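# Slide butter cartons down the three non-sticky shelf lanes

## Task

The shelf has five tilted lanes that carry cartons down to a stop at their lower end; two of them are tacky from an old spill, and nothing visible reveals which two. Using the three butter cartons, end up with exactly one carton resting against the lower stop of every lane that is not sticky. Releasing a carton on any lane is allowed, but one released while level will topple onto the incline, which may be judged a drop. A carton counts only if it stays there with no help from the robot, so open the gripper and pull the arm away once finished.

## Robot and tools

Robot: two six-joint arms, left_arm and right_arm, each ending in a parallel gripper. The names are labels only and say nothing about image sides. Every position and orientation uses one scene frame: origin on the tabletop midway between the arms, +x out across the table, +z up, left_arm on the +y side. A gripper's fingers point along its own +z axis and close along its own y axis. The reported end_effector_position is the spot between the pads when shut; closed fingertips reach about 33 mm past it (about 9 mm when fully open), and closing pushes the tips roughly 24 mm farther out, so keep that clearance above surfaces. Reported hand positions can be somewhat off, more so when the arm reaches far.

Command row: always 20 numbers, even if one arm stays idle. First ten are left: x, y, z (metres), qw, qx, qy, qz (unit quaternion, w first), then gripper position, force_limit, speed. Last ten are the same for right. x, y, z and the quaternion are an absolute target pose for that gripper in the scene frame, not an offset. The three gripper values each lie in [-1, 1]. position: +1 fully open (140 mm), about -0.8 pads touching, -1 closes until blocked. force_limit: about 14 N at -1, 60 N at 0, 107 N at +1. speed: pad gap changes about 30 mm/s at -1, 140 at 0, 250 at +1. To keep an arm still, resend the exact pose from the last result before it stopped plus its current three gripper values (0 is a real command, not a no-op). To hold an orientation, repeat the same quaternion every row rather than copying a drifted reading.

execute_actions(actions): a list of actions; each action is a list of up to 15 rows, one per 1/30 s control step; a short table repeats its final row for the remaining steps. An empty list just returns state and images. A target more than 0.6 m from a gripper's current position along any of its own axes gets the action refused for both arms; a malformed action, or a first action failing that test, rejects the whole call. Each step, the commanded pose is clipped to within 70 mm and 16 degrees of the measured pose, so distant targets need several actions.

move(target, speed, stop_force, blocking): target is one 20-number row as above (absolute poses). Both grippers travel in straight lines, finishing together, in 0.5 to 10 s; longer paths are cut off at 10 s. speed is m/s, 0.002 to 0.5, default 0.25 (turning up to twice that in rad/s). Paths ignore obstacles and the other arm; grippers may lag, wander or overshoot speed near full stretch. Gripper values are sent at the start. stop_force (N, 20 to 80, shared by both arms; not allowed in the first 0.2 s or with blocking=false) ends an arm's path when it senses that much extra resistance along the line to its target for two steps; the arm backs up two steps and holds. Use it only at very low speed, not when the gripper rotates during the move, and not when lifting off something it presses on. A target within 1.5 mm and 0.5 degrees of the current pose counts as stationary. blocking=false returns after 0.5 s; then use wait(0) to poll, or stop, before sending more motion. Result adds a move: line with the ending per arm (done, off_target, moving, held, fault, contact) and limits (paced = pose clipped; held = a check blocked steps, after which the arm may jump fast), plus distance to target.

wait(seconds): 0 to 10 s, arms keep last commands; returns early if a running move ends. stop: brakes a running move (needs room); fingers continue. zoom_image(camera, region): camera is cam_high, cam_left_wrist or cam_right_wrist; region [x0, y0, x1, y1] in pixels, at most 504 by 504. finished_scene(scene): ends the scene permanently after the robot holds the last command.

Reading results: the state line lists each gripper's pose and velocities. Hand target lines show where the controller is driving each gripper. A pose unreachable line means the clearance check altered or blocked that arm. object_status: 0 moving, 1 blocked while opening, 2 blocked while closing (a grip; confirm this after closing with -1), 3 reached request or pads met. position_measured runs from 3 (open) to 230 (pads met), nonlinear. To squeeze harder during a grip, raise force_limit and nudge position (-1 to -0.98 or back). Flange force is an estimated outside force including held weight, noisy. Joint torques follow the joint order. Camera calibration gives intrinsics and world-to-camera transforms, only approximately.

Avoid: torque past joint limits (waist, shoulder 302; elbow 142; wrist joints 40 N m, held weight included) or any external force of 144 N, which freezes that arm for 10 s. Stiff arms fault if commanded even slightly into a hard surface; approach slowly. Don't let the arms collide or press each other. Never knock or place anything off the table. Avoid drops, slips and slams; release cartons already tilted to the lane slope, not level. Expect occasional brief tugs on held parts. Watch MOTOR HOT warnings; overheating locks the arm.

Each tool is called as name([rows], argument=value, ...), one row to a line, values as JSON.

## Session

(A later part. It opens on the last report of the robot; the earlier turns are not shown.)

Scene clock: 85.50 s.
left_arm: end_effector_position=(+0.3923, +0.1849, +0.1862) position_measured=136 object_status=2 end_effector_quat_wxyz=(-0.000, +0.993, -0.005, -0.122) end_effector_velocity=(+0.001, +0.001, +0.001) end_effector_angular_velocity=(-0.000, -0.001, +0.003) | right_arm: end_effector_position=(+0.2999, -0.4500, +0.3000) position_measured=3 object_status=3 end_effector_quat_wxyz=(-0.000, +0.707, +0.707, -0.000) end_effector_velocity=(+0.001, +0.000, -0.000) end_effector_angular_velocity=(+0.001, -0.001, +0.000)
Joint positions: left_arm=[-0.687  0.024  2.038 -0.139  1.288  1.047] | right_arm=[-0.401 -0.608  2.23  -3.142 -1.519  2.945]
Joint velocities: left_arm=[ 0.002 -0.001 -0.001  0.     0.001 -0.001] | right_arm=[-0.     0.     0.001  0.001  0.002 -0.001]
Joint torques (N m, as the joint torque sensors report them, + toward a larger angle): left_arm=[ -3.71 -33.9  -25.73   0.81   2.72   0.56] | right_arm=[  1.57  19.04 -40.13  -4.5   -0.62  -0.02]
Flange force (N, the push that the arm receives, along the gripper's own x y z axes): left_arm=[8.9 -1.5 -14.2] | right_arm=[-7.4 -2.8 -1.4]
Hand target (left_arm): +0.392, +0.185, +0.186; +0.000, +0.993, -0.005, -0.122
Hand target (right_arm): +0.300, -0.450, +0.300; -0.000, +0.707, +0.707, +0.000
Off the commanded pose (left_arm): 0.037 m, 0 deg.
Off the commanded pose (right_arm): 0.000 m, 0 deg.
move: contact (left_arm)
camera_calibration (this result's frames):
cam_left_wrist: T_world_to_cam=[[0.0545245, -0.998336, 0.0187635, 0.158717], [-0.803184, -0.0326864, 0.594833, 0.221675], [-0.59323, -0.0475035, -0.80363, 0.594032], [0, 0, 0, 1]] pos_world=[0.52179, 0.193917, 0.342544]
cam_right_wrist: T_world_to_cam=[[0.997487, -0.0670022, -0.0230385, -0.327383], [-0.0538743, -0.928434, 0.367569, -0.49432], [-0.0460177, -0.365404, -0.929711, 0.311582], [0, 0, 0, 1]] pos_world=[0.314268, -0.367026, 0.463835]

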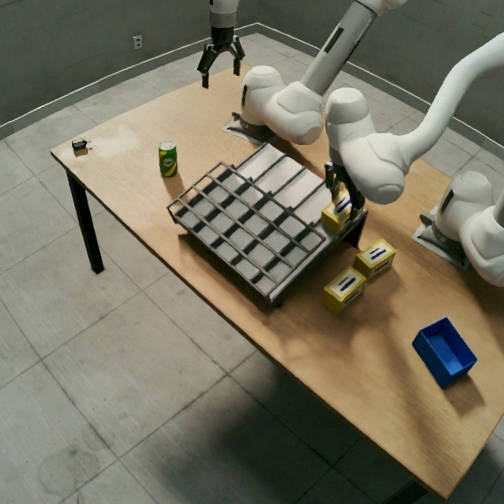

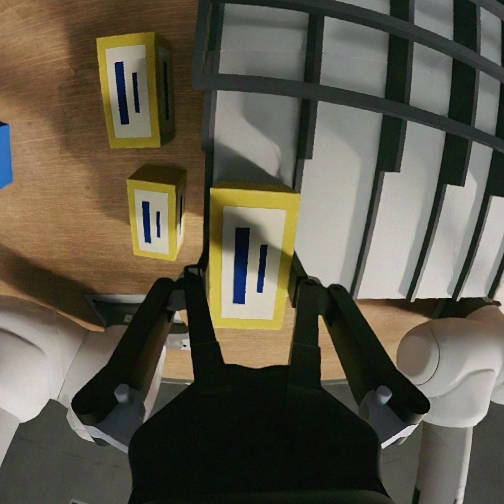

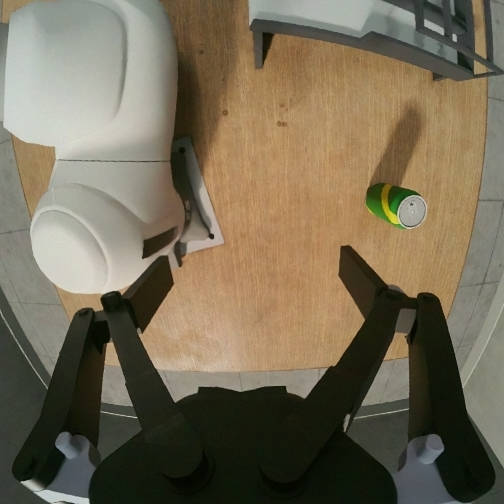

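move(target=[0.3924,0.185,0.1866,0,0.992,-0.005,-0.122,0.3,-0.3,0,0.3,-0.45,0.3,0,0.7071,0.7071,0,1,0,0], speed=0.01)

wait(seconds=1)

Scene clock: 88.20 s.
left_arm: end_effector_position=(+0.3924, +0.1850, +0.1866) position_measured=91 object_status=3 end_effector_quat_wxyz=(+0.000, +0.993, -0.005, -0.122) end_effector_velocity=(-0.000, +0.000, +0.000) end_effector_angular_velocity=(+0.001, -0.000, +0.001) | right_arm: end_effector_position=(+0.3000, -0.4500, +0.3000) position_measured=3 object_status=3 end_effector_quat_wxyz=(-0.000, +0.707, +0.707, +0.000) end_effector_velocity=(+0.000, -0.000, +0.000) end_effector_angular_velocity=(-0.000, -0.001, -0.000)
Joint positions: left_arm=[-0.687  0.023  2.037 -0.139  1.289  1.047] | right_arm=[-0.401 -0.608  2.23  -3.142 -1.519  2.945]
Joint velocities: left_arm=[-0.    -0.    -0.     0.     0.    -0.001] | right_arm=[-0.    -0.    -0.001 -0.    -0.     0.   ]
Joint torques (N m, as the joint torque sensors report them, + toward a larger angle): left_arm=[ -1.1  -39.83 -35.09   3.14   0.51   0.78] | right_arm=[  1.53  17.64 -40.04  -4.67  -0.29  -0.14]
Flange force (N, the push that the arm receives, along the gripper's own x y z axes): left_arm=[3.7 1.1 -0.8] | right_arm=[-6.7 0.1 -2.2]
Hand target (left_arm): +0.392, +0.185, +0.187; -0.000, +0.993, -0.005, -0.122
Hand target (right_arm): +0.300, -0.450, +0.300; -0.000, +0.707, +0.707, +0.000
Off the commanded pose (left_arm): 0.000 m, 0 deg.
Off the commanded pose (right_arm): 0.000 m, 0 deg.
move: done
camera_calibration (this result's frames):
cam_left_wrist: T_world_to_cam=[[0.0548076, -0.99832, 0.0188081, 0.158633], [-0.803179, -0.032888, 0.594829, 0.221563], [-0.593211, -0.0477074, -0.803632, 0.594482], [0, 0, 0, 1]] pos_world=[0.521914, 0.194014, 0.342969]
cam_right_wrist: T_world_to_cam=[[0.997491, -0.0669992, -0.0228669, -0.327492], [-0.0539302, -0.928399, 0.367652, -0.494348], [-0.045862, -0.365496, -0.929682, 0.311496], [0, 0, 0, 1]] pos_world=[0.314296, -0.367043, 0.463851]

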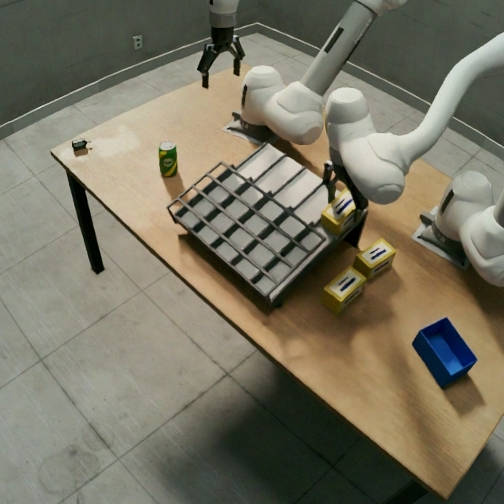

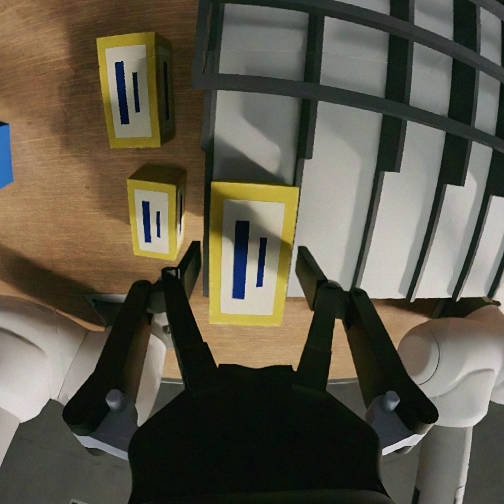

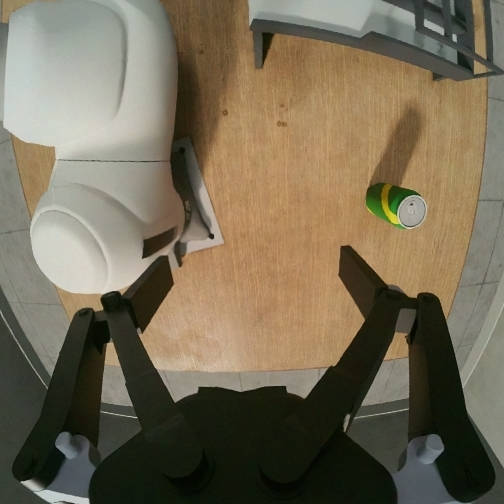

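Scene clock: 89.20 s.
left_arm: end_effector_position=(+0.3924, +0.1850, +0.1866) position_measured=91 object_status=3 end_effector_quat_wxyz=(+0.000, +0.993, -0.005, -0.122) end_effector_velocity=(-0.000, +0.000, -0.000) end_effector_angular_velocity=(+0.000, +0.000, +0.000) | right_arm: end_effector_position=(+0.3000, -0.4500, +0.3000) position_measured=3 object_status=3 end_effector_quat_wxyz=(+0.000, +0.707, +0.707, +0.000) end_effector_velocity=(-0.000, -0.000, -0.000) end_effector_angular_velocity=(-0.000, +0.000, -0.000)
Joint positions: left_arm=[-0.687  0.023  2.037 -0.139  1.289  1.047] | right_arm=[-0.401 -0.608  2.23  -3.142 -1.519  2.945]
Joint velocities: left_arm=[ 0.     0.     0.001 -0.    -0.     0.   ] | right_arm=[-0.  0.  0. -0.  0.  0.]
Joint torques (N m, as the joint torque sensors report them, + toward a larger angle): left_arm=[  1.32 -38.56 -35.6    2.92   0.84   0.58] | right_arm=[  2.21  18.38 -39.8   -4.35  -0.26  -0.11]
Flange force (N, the push that the arm receives, along the gripper's own x y z axes): left_arm=[-0.9 3.5 0.7] | right_arm=[-10.1 -2.3 -2.8]
Hand target (left_arm): +0.392, +0.185, +0.187; -0.000, +0.993, -0.005, -0.122
Hand target (right_arm): +0.300, -0.450, +0.300; -0.000, +0.707, +0.707, +0.000
Off the commanded pose (left_arm): 0.000 m, 0 deg.
Off the commanded pose (right_arm): 0.000 m, 0 deg.
wait: 1.00 s; at rest by 0.17 s
camera_calibration (this result's frames):
cam_left_wrist: T_world_to_cam=[[0.0547968, -0.998321, 0.0187958, 0.158644], [-0.80319, -0.0328874, 0.594815, 0.221573], [-0.593197, -0.0476906, -0.803643, 0.594481], [0, 0, 0, 1]] pos_world=[0.521917, 0.194016, 0.342974]
cam_right_wrist: T_world_to_cam=[[0.997491, -0.066999, -0.0228666, -0.327492], [-0.0539301, -0.928398, 0.367652, -0.494348], [-0.0458617, -0.365496, -0.929682, 0.311495], [0, 0, 0, 1]] pos_world=[0.314296, -0.367043, 0.463851]

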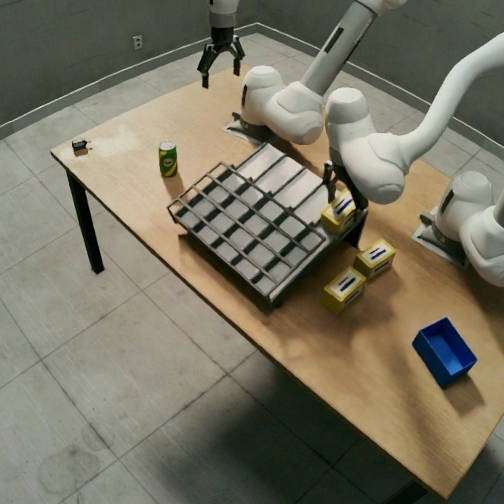

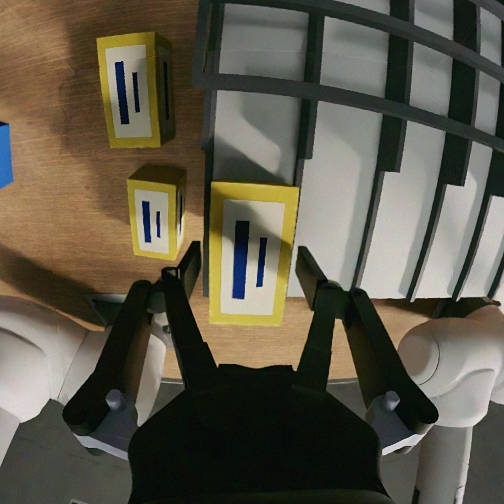

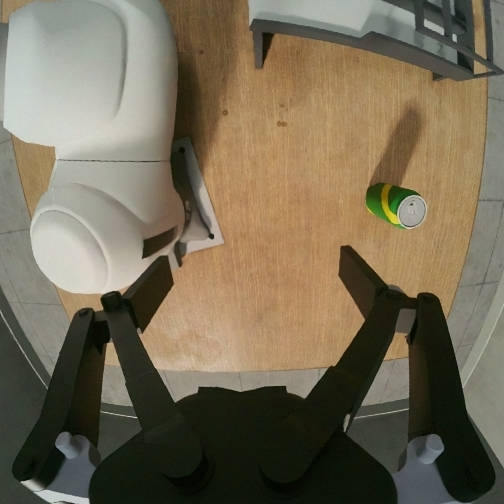

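move(target=[0.3926,0.185,0.1872,0,0.992,-0.005,-0.122,-1,-0.3,0,0.3,-0.45,0.3,0,0.7071,0.7071,0,1,0,0], speed=0.01)

move(target=[0.398,0.185,0.215,0,0.992,-0.005,-0.122,-1,-0.3,0,0.3,-0.45,0.3,0,0.7071,0.7071,0,1,0,0], speed=0.1)

move(target=[0.396,0.099,0.215,0,0.992,-0.005,-0.122,-1,-0.3,0,0.3,-0.45,0.3,0,0.7071,0.7071,0,1,0,0], speed=0.2)

Scene clock: 92.80 s.
left_arm: end_effector_position=(+0.3926, +0.1849, +0.1872) position_measured=136 object_status=2 end_effector_quat_wxyz=(+0.000, +0.993, -0.005, -0.122) end_effector_velocity=(-0.001, +0.000, -0.000) end_effector_angular_velocity=(+0.001, +0.001, +0.000) | right_arm: end_effector_position=(+0.3000, -0.4500, +0.3000) position_measured=3 object_status=3 end_effector_quat_wxyz=(+0.000, +0.707, +0.707, +0.000) end_effector_velocity=(+0.000, +0.000, +0.000) end_effector_angular_velocity=(+0.000, -0.001, +0.000)
Joint positions: left_arm=[-0.686  0.023  2.036 -0.139  1.29   1.047] | right_arm=[-0.401 -0.608  2.23  -3.142 -1.519  2.945]
Joint velocities: left_arm=[-0.     0.     0.001  0.     0.    -0.001] | right_arm=[ 0. -0.  0.  0.  0. -0.]
Joint torques (N m, as the joint torque sensors report them, + toward a larger angle): left_arm=[  1.97 -41.93 -36.51   2.91   1.15   0.57] | right_arm=[  1.68  18.13 -40.4   -4.51  -0.43  -0.08]
Flange force (N, the push that the arm receives, along the gripper's own x y z axes): left_arm=[2.6 6.2 4.2] | right_arm=[-7.6 -1.6 -1.5]
Hand target (left_arm): +0.393, +0.185, +0.187; +0.000, +0.993, -0.005, -0.122
Hand target (right_arm): +0.300, -0.450, +0.300; -0.000, +0.707, +0.707, +0.000
Off the commanded pose (left_arm): 0.000 m, 0 deg.
Off the commanded pose (right_arm): 0.000 m, 0 deg.
move: done
camera_calibration (this result's frames):
cam_left_wrist: T_world_to_cam=[[0.054939, -0.998309, 0.0190021, 0.158435], [-0.803105, -0.0328725, 0.59493, 0.221281], [-0.593299, -0.0479455, -0.803553, 0.595114], [0, 0, 0, 1]] pos_world=[0.522088, 0.193974, 0.343548]
cam_right_wrist: T_world_to_cam=[[0.997491, -0.0669993, -0.0228665, -0.327492], [-0.0539304, -0.928398, 0.367652, -0.494348], [-0.0458616, -0.365496, -0.929682, 0.311495], [0, 0, 0, 1]] pos_world=[0.314296, -0.367043, 0.463851]

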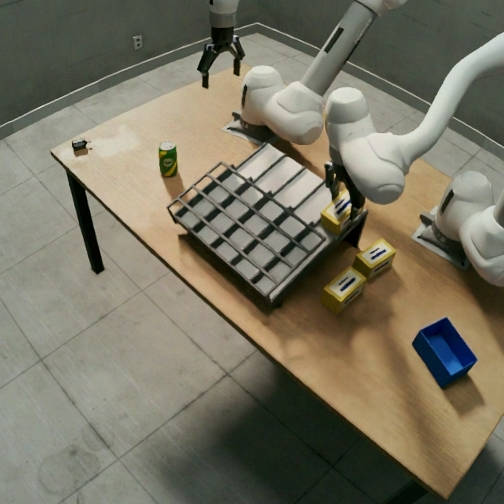

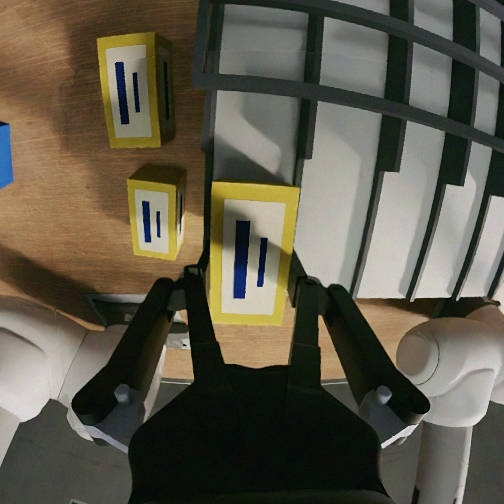

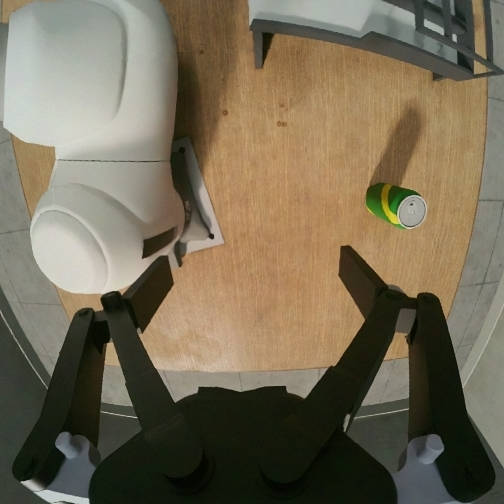

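Scene clock: 93.53 s.
left_arm: end_effector_position=(+0.3980, +0.1850, +0.2150) position_measured=136 object_status=2 end_effector_quat_wxyz=(-0.000, +0.993, -0.005, -0.122) end_effector_velocity=(+0.000, +0.000, +0.000) end_effector_angular_velocity=(+0.001, -0.000, +0.000) | right_arm: end_effector_position=(+0.3000, -0.4500, +0.3000) position_measured=3 object_status=3 end_effector_quat_wxyz=(+0.000, +0.707, +0.707, +0.000) end_effector_velocity=(-0.000, -0.000, +0.000) end_effector_angular_velocity=(-0.001, -0.000, +0.000)
Joint positions: left_arm=[-0.681  0.009  1.996 -0.136  1.346  1.044] | right_arm=[-0.401 -0.608  2.23  -3.142 -1.519  2.945]
Joint velocities: left_arm=[ 0.     0.    -0.001  0.001  0.001  0.   ] | right_arm=[-0.    -0.001  0.    -0.001 -0.    -0.   ]
Joint torques (N m, as the joint torque sensors report them, + toward a larger angle): left_arm=[  1.79 -41.17 -38.83   2.97   1.04   0.55] | right_arm=[  2.1   18.91 -39.92  -4.48  -0.44  -0.05]
Flange force (N, the push that the arm receives, along the gripper's own x y z axes): left_arm=[1.0 4.6 5.3] | right_arm=[-9.8 -3.2 -2.5]
Hand target (left_arm): +0.398, +0.185, +0.215; -0.000, +0.993, -0.005, -0.122
Hand target (right_arm): +0.300, -0.450, +0.300; -0.000, +0.707, +0.707, +0.000
Off the commanded pose (left_arm): 0.000 m, 0 deg.
Off the commanded pose (right_arm): 0.000 m, 0 deg.
move: done
camera_calibration (this result's frames):
cam_left_wrist: T_world_to_cam=[[0.0548116, -0.99832, 0.0187611, 0.157812], [-0.803169, -0.0329184, 0.594841, 0.209176], [-0.593225, -0.0476726, -0.803624, 0.620598], [0, 0, 0, 1]] pos_world=[0.527508, 0.194018, 0.37134]
cam_right_wrist: T_world_to_cam=[[0.997491, -0.0669992, -0.0228666, -0.327492], [-0.0539303, -0.928398, 0.367652, -0.494348], [-0.0458618, -0.365496, -0.929682, 0.311495], [0, 0, 0, 1]] pos_world=[0.314296, -0.367043, 0.463851]

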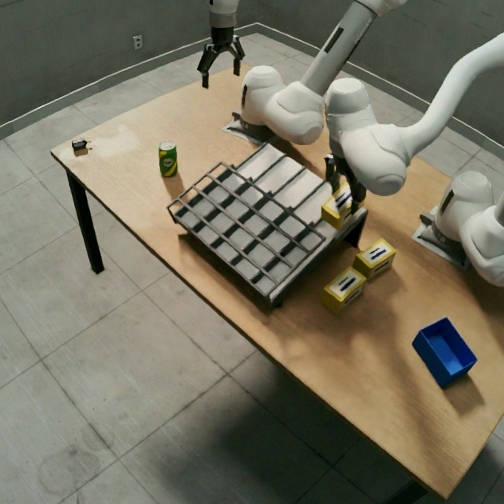

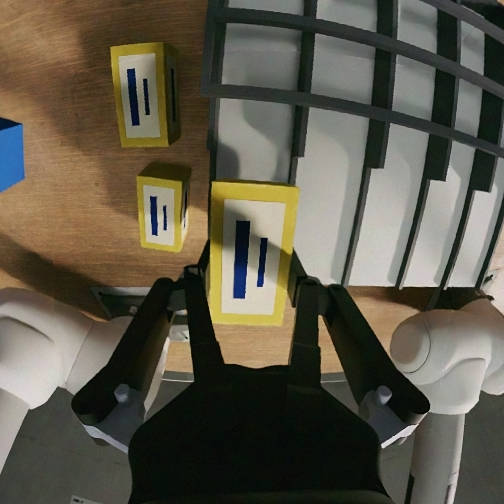

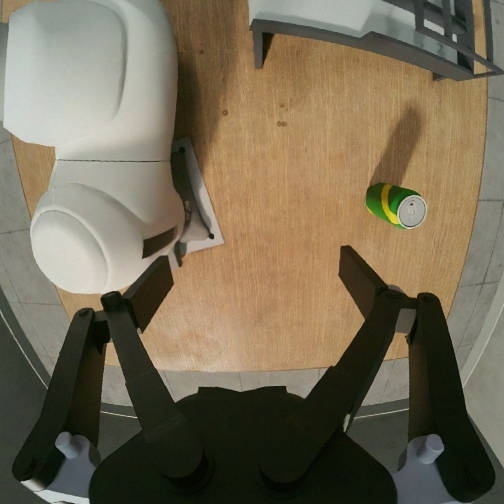

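Scene clock: 94.33 s.
left_arm: end_effector_position=(+0.3960, +0.0991, +0.2150) position_measured=136 object_status=2 end_effector_quat_wxyz=(-0.000, +0.993, -0.005, -0.122) end_effector_velocity=(-0.000, -0.000, -0.000) end_effector_angular_velocity=(-0.000, +0.000, -0.001) | right_arm: end_effector_position=(+0.3000, -0.4500, +0.3000) position_measured=3 object_status=3 end_effector_quat_wxyz=(+0.000, +0.707, +0.707, +0.000) end_effector_velocity=(+0.000, +0.000, -0.000) end_effector_angular_velocity=(+0.000, +0.000, -0.000)
Joint positions: left_arm=[-0.811  0.081  1.919 -0.163  1.332  0.923] | right_arm=[-0.401 -0.608  2.23  -3.142 -1.519  2.945]
Joint velocities: left_arm=[-0.001 -0.     0.    -0.     0.    -0.   ] | right_arm=[-0.  0.  0.  0.  0. -0.]
Joint torques (N m, as the joint torque sensors report them, + toward a larger angle): left_arm=[  0.36 -48.96 -37.61   2.51   0.94   0.62] | right_arm=[  2.2   18.72 -40.56  -4.49  -0.53  -0.22]
Flange force (N, the push that the arm receives, along the gripper's own x y z axes): left_arm=[3.5 3.7 3.0] | right_arm=[-9.6 -2.8 -0.9]
Hand target (left_arm): +0.396, +0.099, +0.215; -0.000, +0.993, -0.005, -0.122
Hand target (right_arm): +0.300, -0.450, +0.300; -0.000, +0.707, +0.707, +0.000
Off the commanded pose (left_arm): 0.000 m, 0 deg.
Off the commanded pose (right_arm): 0.000 m, 0 deg.
move: done
camera_calibration (this result's frames):
cam_left_wrist: T_world_to_cam=[[0.0548083, -0.99832, 0.0187754, 0.0721354], [-0.80324, -0.0329129, 0.594746, 0.204777], [-0.593129, -0.0476782, -0.803694, 0.615342], [0, 0, 0, 1]] pos_world=[0.525508, 0.108092, 0.371402]
cam_right_wrist: T_world_to_cam=[[0.997491, -0.0669992, -0.0228665, -0.327492], [-0.0539303, -0.928398, 0.367652, -0.494348], [-0.0458616, -0.365497, -0.929682, 0.311495], [0, 0, 0, 1]] pos_world=[0.314296, -0.367043, 0.463851]

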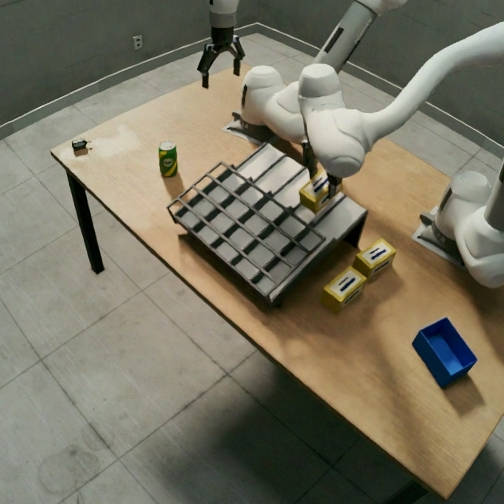

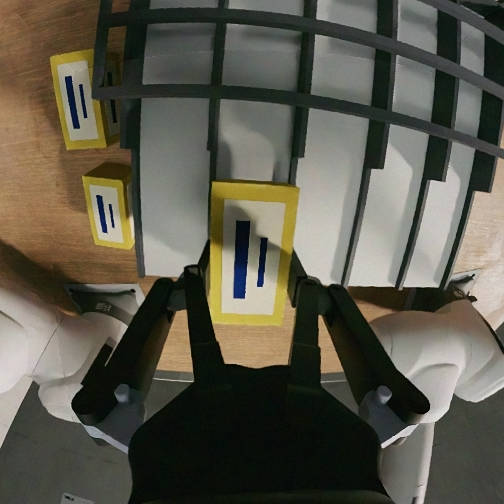

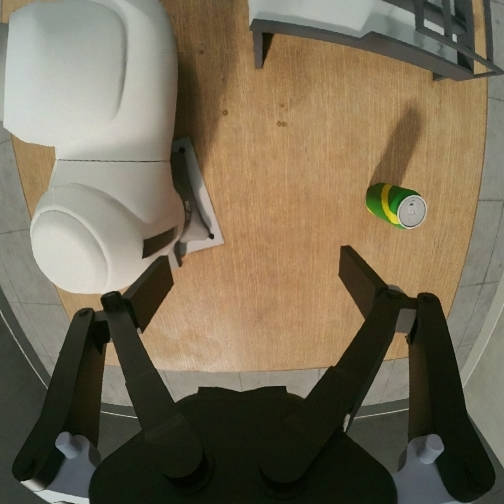

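move(target=[0.394,0.099,0.194,0,0.992,-0.005,-0.122,-1,-0.3,0,0.3,-0.45,0.3,0,0.7071,0.7071,0,1,0,0], speed=0.08)

move(target=[0.39,0.099,0.175,0,0.992,-0.005,-0.122,-1,-0.3,0,0.3,-0.45,0.3,0,0.7071,0.7071,0,1,0,0], speed=0.008, stop_force=20)

Scene clock: 96.73 s.
left_arm: end_effector_position=(+0.3940, +0.0990, +0.1940) position_measured=136 object_status=2 end_effector_quat_wxyz=(+0.000, +0.993, -0.005, -0.122) end_effector_velocity=(+0.000, +0.000, -0.000) end_effector_angular_velocity=(+0.000, -0.000, +0.001) | right_arm: end_effector_position=(+0.3000, -0.4500, +0.3000) position_measured=3 object_status=3 end_effector_quat_wxyz=(+0.000, +0.707, +0.707, +0.000) end_effector_velocity=(-0.000, -0.000, +0.000) end_effector_angular_velocity=(-0.001, -0.000, +0.000)
Joint positions: left_arm=[-0.813  0.094  1.946 -0.165  1.292  0.928] | right_arm=[-0.401 -0.608  2.23  -3.142 -1.519  2.945]
Joint velocities: left_arm=[ 0.001 -0.     0.     0.    -0.001 -0.001] | right_arm=[ 0.    -0.001  0.    -0.     0.    -0.   ]
Joint torques (N m, as the joint torque sensors report them, + toward a larger angle): left_arm=[  1.08 -48.79 -37.79   2.69   0.97   0.76] | right_arm=[  1.94  19.24 -40.24  -4.55  -0.33  -0.11]
Flange force (N, the push that the arm receives, along the gripper's own x y z axes): left_arm=[0.3 3.1 4.3] | right_arm=[-8.7 -4.0 -2.0]
Hand target (left_arm): +0.394, +0.099, +0.194; +0.000, +0.993, -0.005, -0.122
Hand target (right_arm): +0.300, -0.450, +0.300; -0.000, +0.707, +0.707, +0.000
Off the commanded pose (left_arm): 0.000 m, 0 deg.
Off the commanded pose (right_arm): 0.000 m, 0 deg.
move: done
camera_calibration (this result's frames):
cam_left_wrist: T_world_to_cam=[[0.0547771, -0.998321, 0.0188279, 0.0725549], [-0.803207, -0.0328538, 0.594793, 0.215629], [-0.593176, -0.0477037, -0.803658, 0.597302], [0, 0, 0, 1]] pos_world=[0.523525, 0.108011, 0.350406]
cam_right_wrist: T_world_to_cam=[[0.997491, -0.0669991, -0.0228665, -0.327492], [-0.0539302, -0.928398, 0.367652, -0.494348], [-0.0458616, -0.365496, -0.929682, 0.311495], [0, 0, 0, 1]] pos_world=[0.314296, -0.367043, 0.463851]

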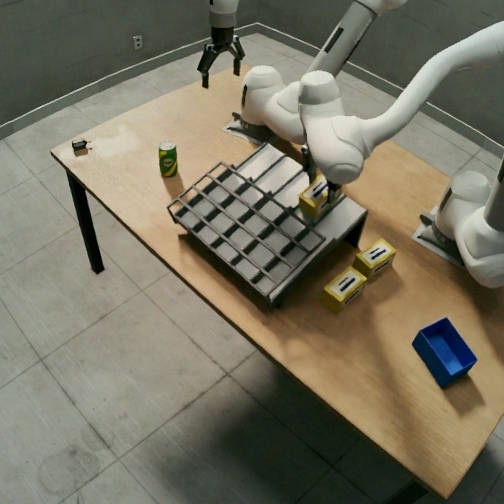

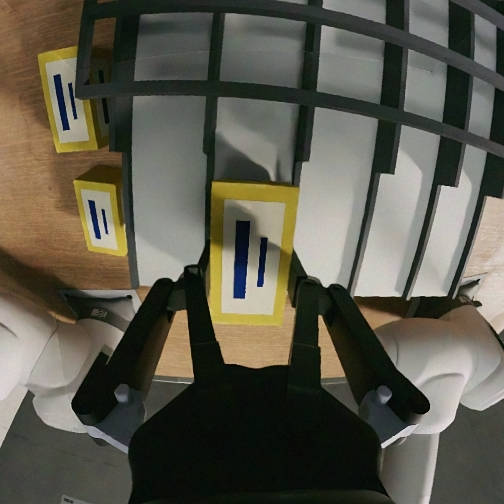

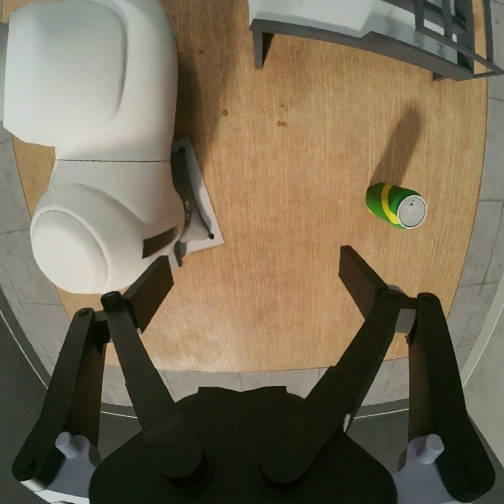

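Scene clock: 98.07 s.
left_arm: end_effector_position=(+0.3924, +0.0989, +0.1861) position_measured=136 object_status=2 end_effector_quat_wxyz=(-0.000, +0.993, -0.005, -0.122) end_effector_velocity=(+0.000, +0.000, +0.000) end_effector_angular_velocity=(-0.000, +0.000, +0.001) | right_arm: end_effector_position=(+0.3000, -0.4500, +0.3000) position_measured=3 object_status=3 end_effector_quat_wxyz=(+0.000, +0.707, +0.707, +0.000) end_effector_velocity=(+0.000, -0.000, +0.000) end_effector_angular_velocity=(-0.001, -0.001, +0.000)
Joint positions: left_arm=[-0.815  0.099  1.957 -0.166  1.277  0.929] | right_arm=[-0.401 -0.608  2.23  -3.142 -1.519  2.945]
Joint velocities: left_arm=[ 0.001 -0.    -0.    -0.     0.001 -0.001] | right_arm=[ 0.    -0.    -0.    -0.001  0.     0.   ]
Joint torques (N m, as the joint torque sensors report them, + toward a larger angle): left_arm=[ -2.47 -36.71 -21.49   1.76   1.84   0.45] | right_arm=[  2.96  17.87 -40.35  -4.42  -0.29  -0.12]
Flange force (N, the push that the arm receives, along the gripper's own x y z axes): left_arm=[5.2 3.0 -23.8] | right_arm=[-13.6 -2.3 -1.8]
Hand target (left_arm): +0.392, +0.099, +0.186; +0.000, +0.993, -0.005, -0.122
Hand target (right_arm): +0.300, -0.450, +0.300; -0.000, +0.707, +0.707, +0.000
Off the commanded pose (left_arm): 0.011 m, 0 deg.
Off the commanded pose (right_arm): 0.000 m, 0 deg.
move: contact (left_arm)
camera_calibration (this result's frames):
cam_left_wrist: T_world_to_cam=[[0.0545931, -0.998332, 0.0187934, 0.0727979], [-0.803169, -0.0327228, 0.594852, 0.218949], [-0.593245, -0.0475691, -0.803615, 0.589972], [0, 0, 0, 1]] pos_world=[0.521877, 0.107906, 0.3425]
cam_right_wrist: T_world_to_cam=[[0.997491, -0.0669992, -0.0228663, -0.327493], [-0.0539304, -0.928398, 0.367652, -0.494348], [-0.0458614, -0.365497, -0.929682, 0.311495], [0, 0, 0, 1]] pos_world=[0.314296, -0.367043, 0.463851]

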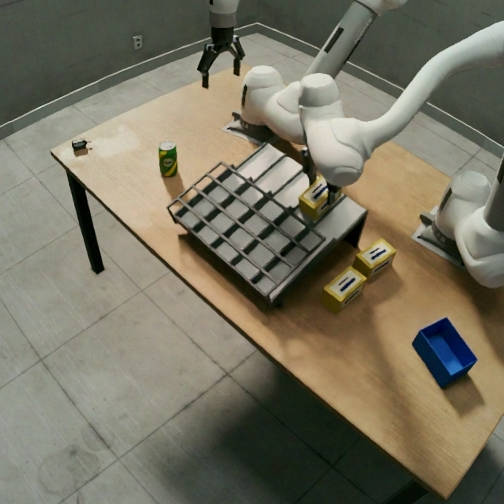

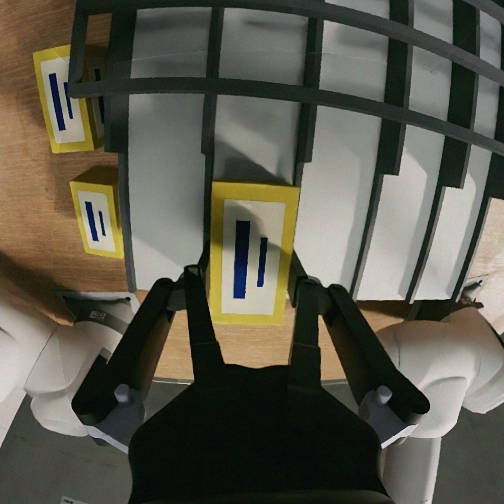

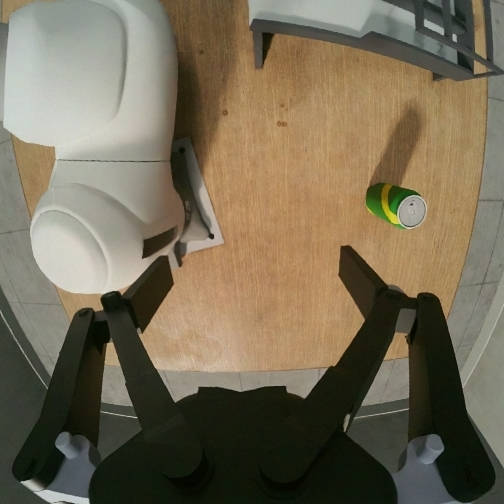

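move(target=[0.3925,0.099,0.1865,0,0.992,-0.005,-0.122,0.3,-0.3,0,0.3,-0.45,0.3,0,0.7071,0.7071,0,1,0,0], speed=0.01)

wait(seconds=1)

Scene clock: 100.00 s.
left_arm: end_effector_position=(+0.3925, +0.0990, +0.1865) position_measured=91 object_status=3 end_effector_quat_wxyz=(-0.000, +0.993, -0.005, -0.122) end_effector_velocity=(+0.000, +0.000, -0.000) end_effector_angular_velocity=(+0.000, +0.000, +0.001) | right_arm: end_effector_position=(+0.3000, -0.4500, +0.3000) position_measured=3 object_status=3 end_effector_quat_wxyz=(+0.000, +0.707, +0.707, +0.000) end_effector_velocity=(-0.000, -0.000, -0.001) end_effector_angular_velocity=(-0.001, +0.001, -0.000)
Joint positions: left_arm=[-0.815  0.098  1.957 -0.166  1.277  0.929] | right_arm=[-0.401 -0.608  2.23  -3.142 -1.519  2.945]
Joint velocities: left_arm=[ 0.  0. -0. -0.  0. -0.] | right_arm=[-0.     0.     0.001 -0.002  0.     0.   ]
Joint torques (N m, as the joint torque sensors report them, + toward a larger angle): left_arm=[  1.49 -47.12 -35.02   2.87   0.56   0.57] | right_arm=[  1.7   19.24 -40.1   -4.57  -0.37  -0.09]
Flange force (N, the push that the arm receives, along the gripper's own x y z axes): left_arm=[0.3 4.6 -0.6] | right_arm=[-7.7 -3.5 -1.9]
Hand target (left_arm): +0.392, +0.099, +0.186; -0.000, +0.993, -0.005, -0.122
Hand target (right_arm): +0.300, -0.450, +0.300; -0.000, +0.707, +0.707, +0.000
Off the commanded pose (left_arm): 0.000 m, 0 deg.
Off the commanded pose (right_arm): 0.000 m, 0 deg.
move: done
camera_calibration (this result's frames):
cam_left_wrist: T_world_to_cam=[[0.0548276, -0.998319, 0.0187781, 0.0727764], [-0.803178, -0.0329218, 0.594829, 0.218884], [-0.593211, -0.0476952, -0.803633, 0.590353], [0, 0, 0, 1]] pos_world=[0.522017, 0.108017, 0.342862]
cam_right_wrist: T_world_to_cam=[[0.997491, -0.0669993, -0.0228663, -0.327493], [-0.0539305, -0.928398, 0.367652, -0.494348], [-0.0458615, -0.365497, -0.929682, 0.311495], [0, 0, 0, 1]] pos_world=[0.314296, -0.367043, 0.463851]

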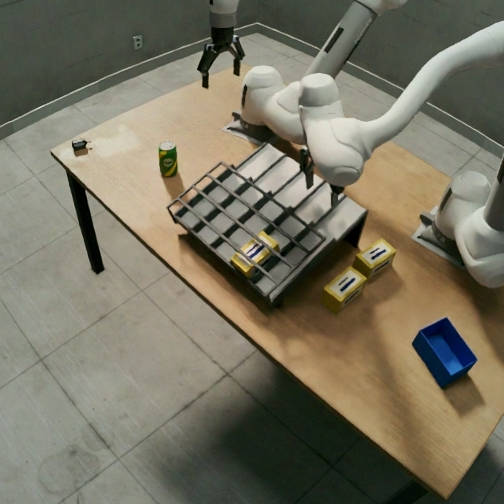

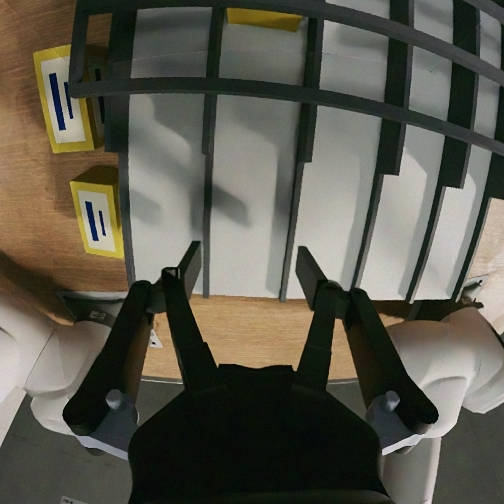

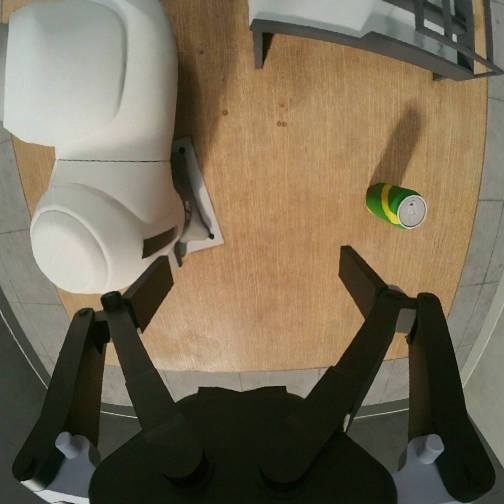

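Scene clock: 101.00 s.
left_arm: end_effector_position=(+0.3925, +0.0990, +0.1865) position_measured=91 object_status=3 end_effector_quat_wxyz=(-0.000, +0.993, -0.005, -0.122) end_effector_velocity=(-0.000, +0.000, -0.000) end_effector_angular_velocity=(-0.000, +0.000, +0.000) | right_arm: end_effector_position=(+0.3000, -0.4500, +0.3000) position_measured=3 object_status=3 end_effector_quat_wxyz=(+0.000, +0.707, +0.707, +0.000) end_effector_velocity=(-0.000, +0.000, -0.001) end_effector_angular_velocity=(+0.001, +0.001, -0.000)
Joint positions: left_arm=[-0.815  0.098  1.957 -0.166  1.277  0.929] | right_arm=[-0.401 -0.608  2.23  -3.142 -1.519  2.945]
Joint velocities: left_arm=[ 0. -0.  0. -0.  0.  0.] | right_arm=[-0.     0.     0.001  0.001 -0.     0.   ]
Joint torques (N m, as the joint torque sensors report them, + toward a larger angle): left_arm=[  1.17 -47.64 -35.44   2.74   0.68   0.76] | right_arm=[  1.82  19.39 -39.93  -4.4   -0.46  -0.26]
Flange force (N, the push that the arm receives, along the gripper's own x y z axes): left_arm=[0.6 4.3 0.4] | right_arm=[-7.5 -3.4 -2.2]
Hand target (left_arm): +0.392, +0.099, +0.186; -0.000, +0.993, -0.005, -0.122
Hand target (right_arm): +0.300, -0.450, +0.300; -0.000, +0.707, +0.707, +0.000
Off the commanded pose (left_arm): 0.000 m, 0 deg.
Off the commanded pose (right_arm): 0.000 m, 0 deg.
wait: 1.00 s; at rest by 0.17 s
camera_calibration (this result's frames):
cam_left_wrist: T_world_to_cam=[[0.0548239, -0.998319, 0.0187873, 0.0727766], [-0.80319, -0.0329144, 0.594814, 0.218888], [-0.593195, -0.0476998, -0.803644, 0.590359], [0, 0, 0, 1]] pos_world=[0.522017, 0.108019, 0.342874]
cam_right_wrist: T_world_to_cam=[[0.997491, -0.0669993, -0.0228664, -0.327493], [-0.0539305, -0.928398, 0.367652, -0.494348], [-0.0458616, -0.365496, -0.929682, 0.311495], [0, 0, 0, 1]] pos_world=[0.314296, -0.367043, 0.463851]

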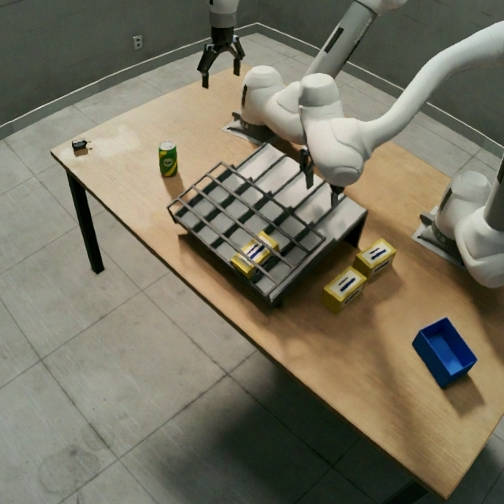

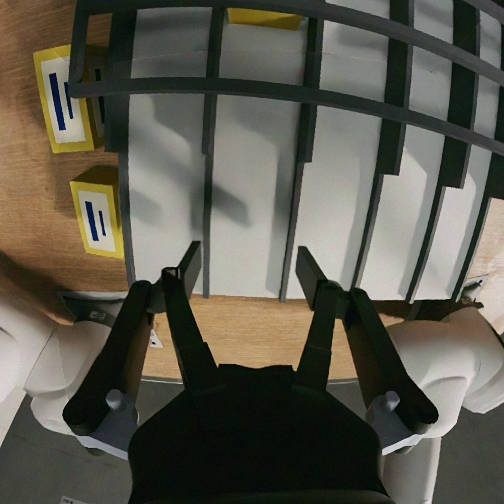

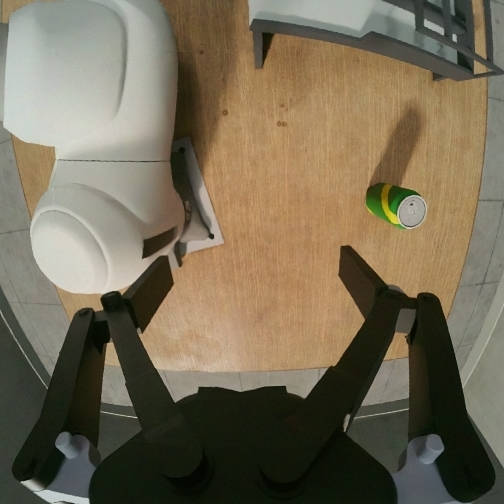

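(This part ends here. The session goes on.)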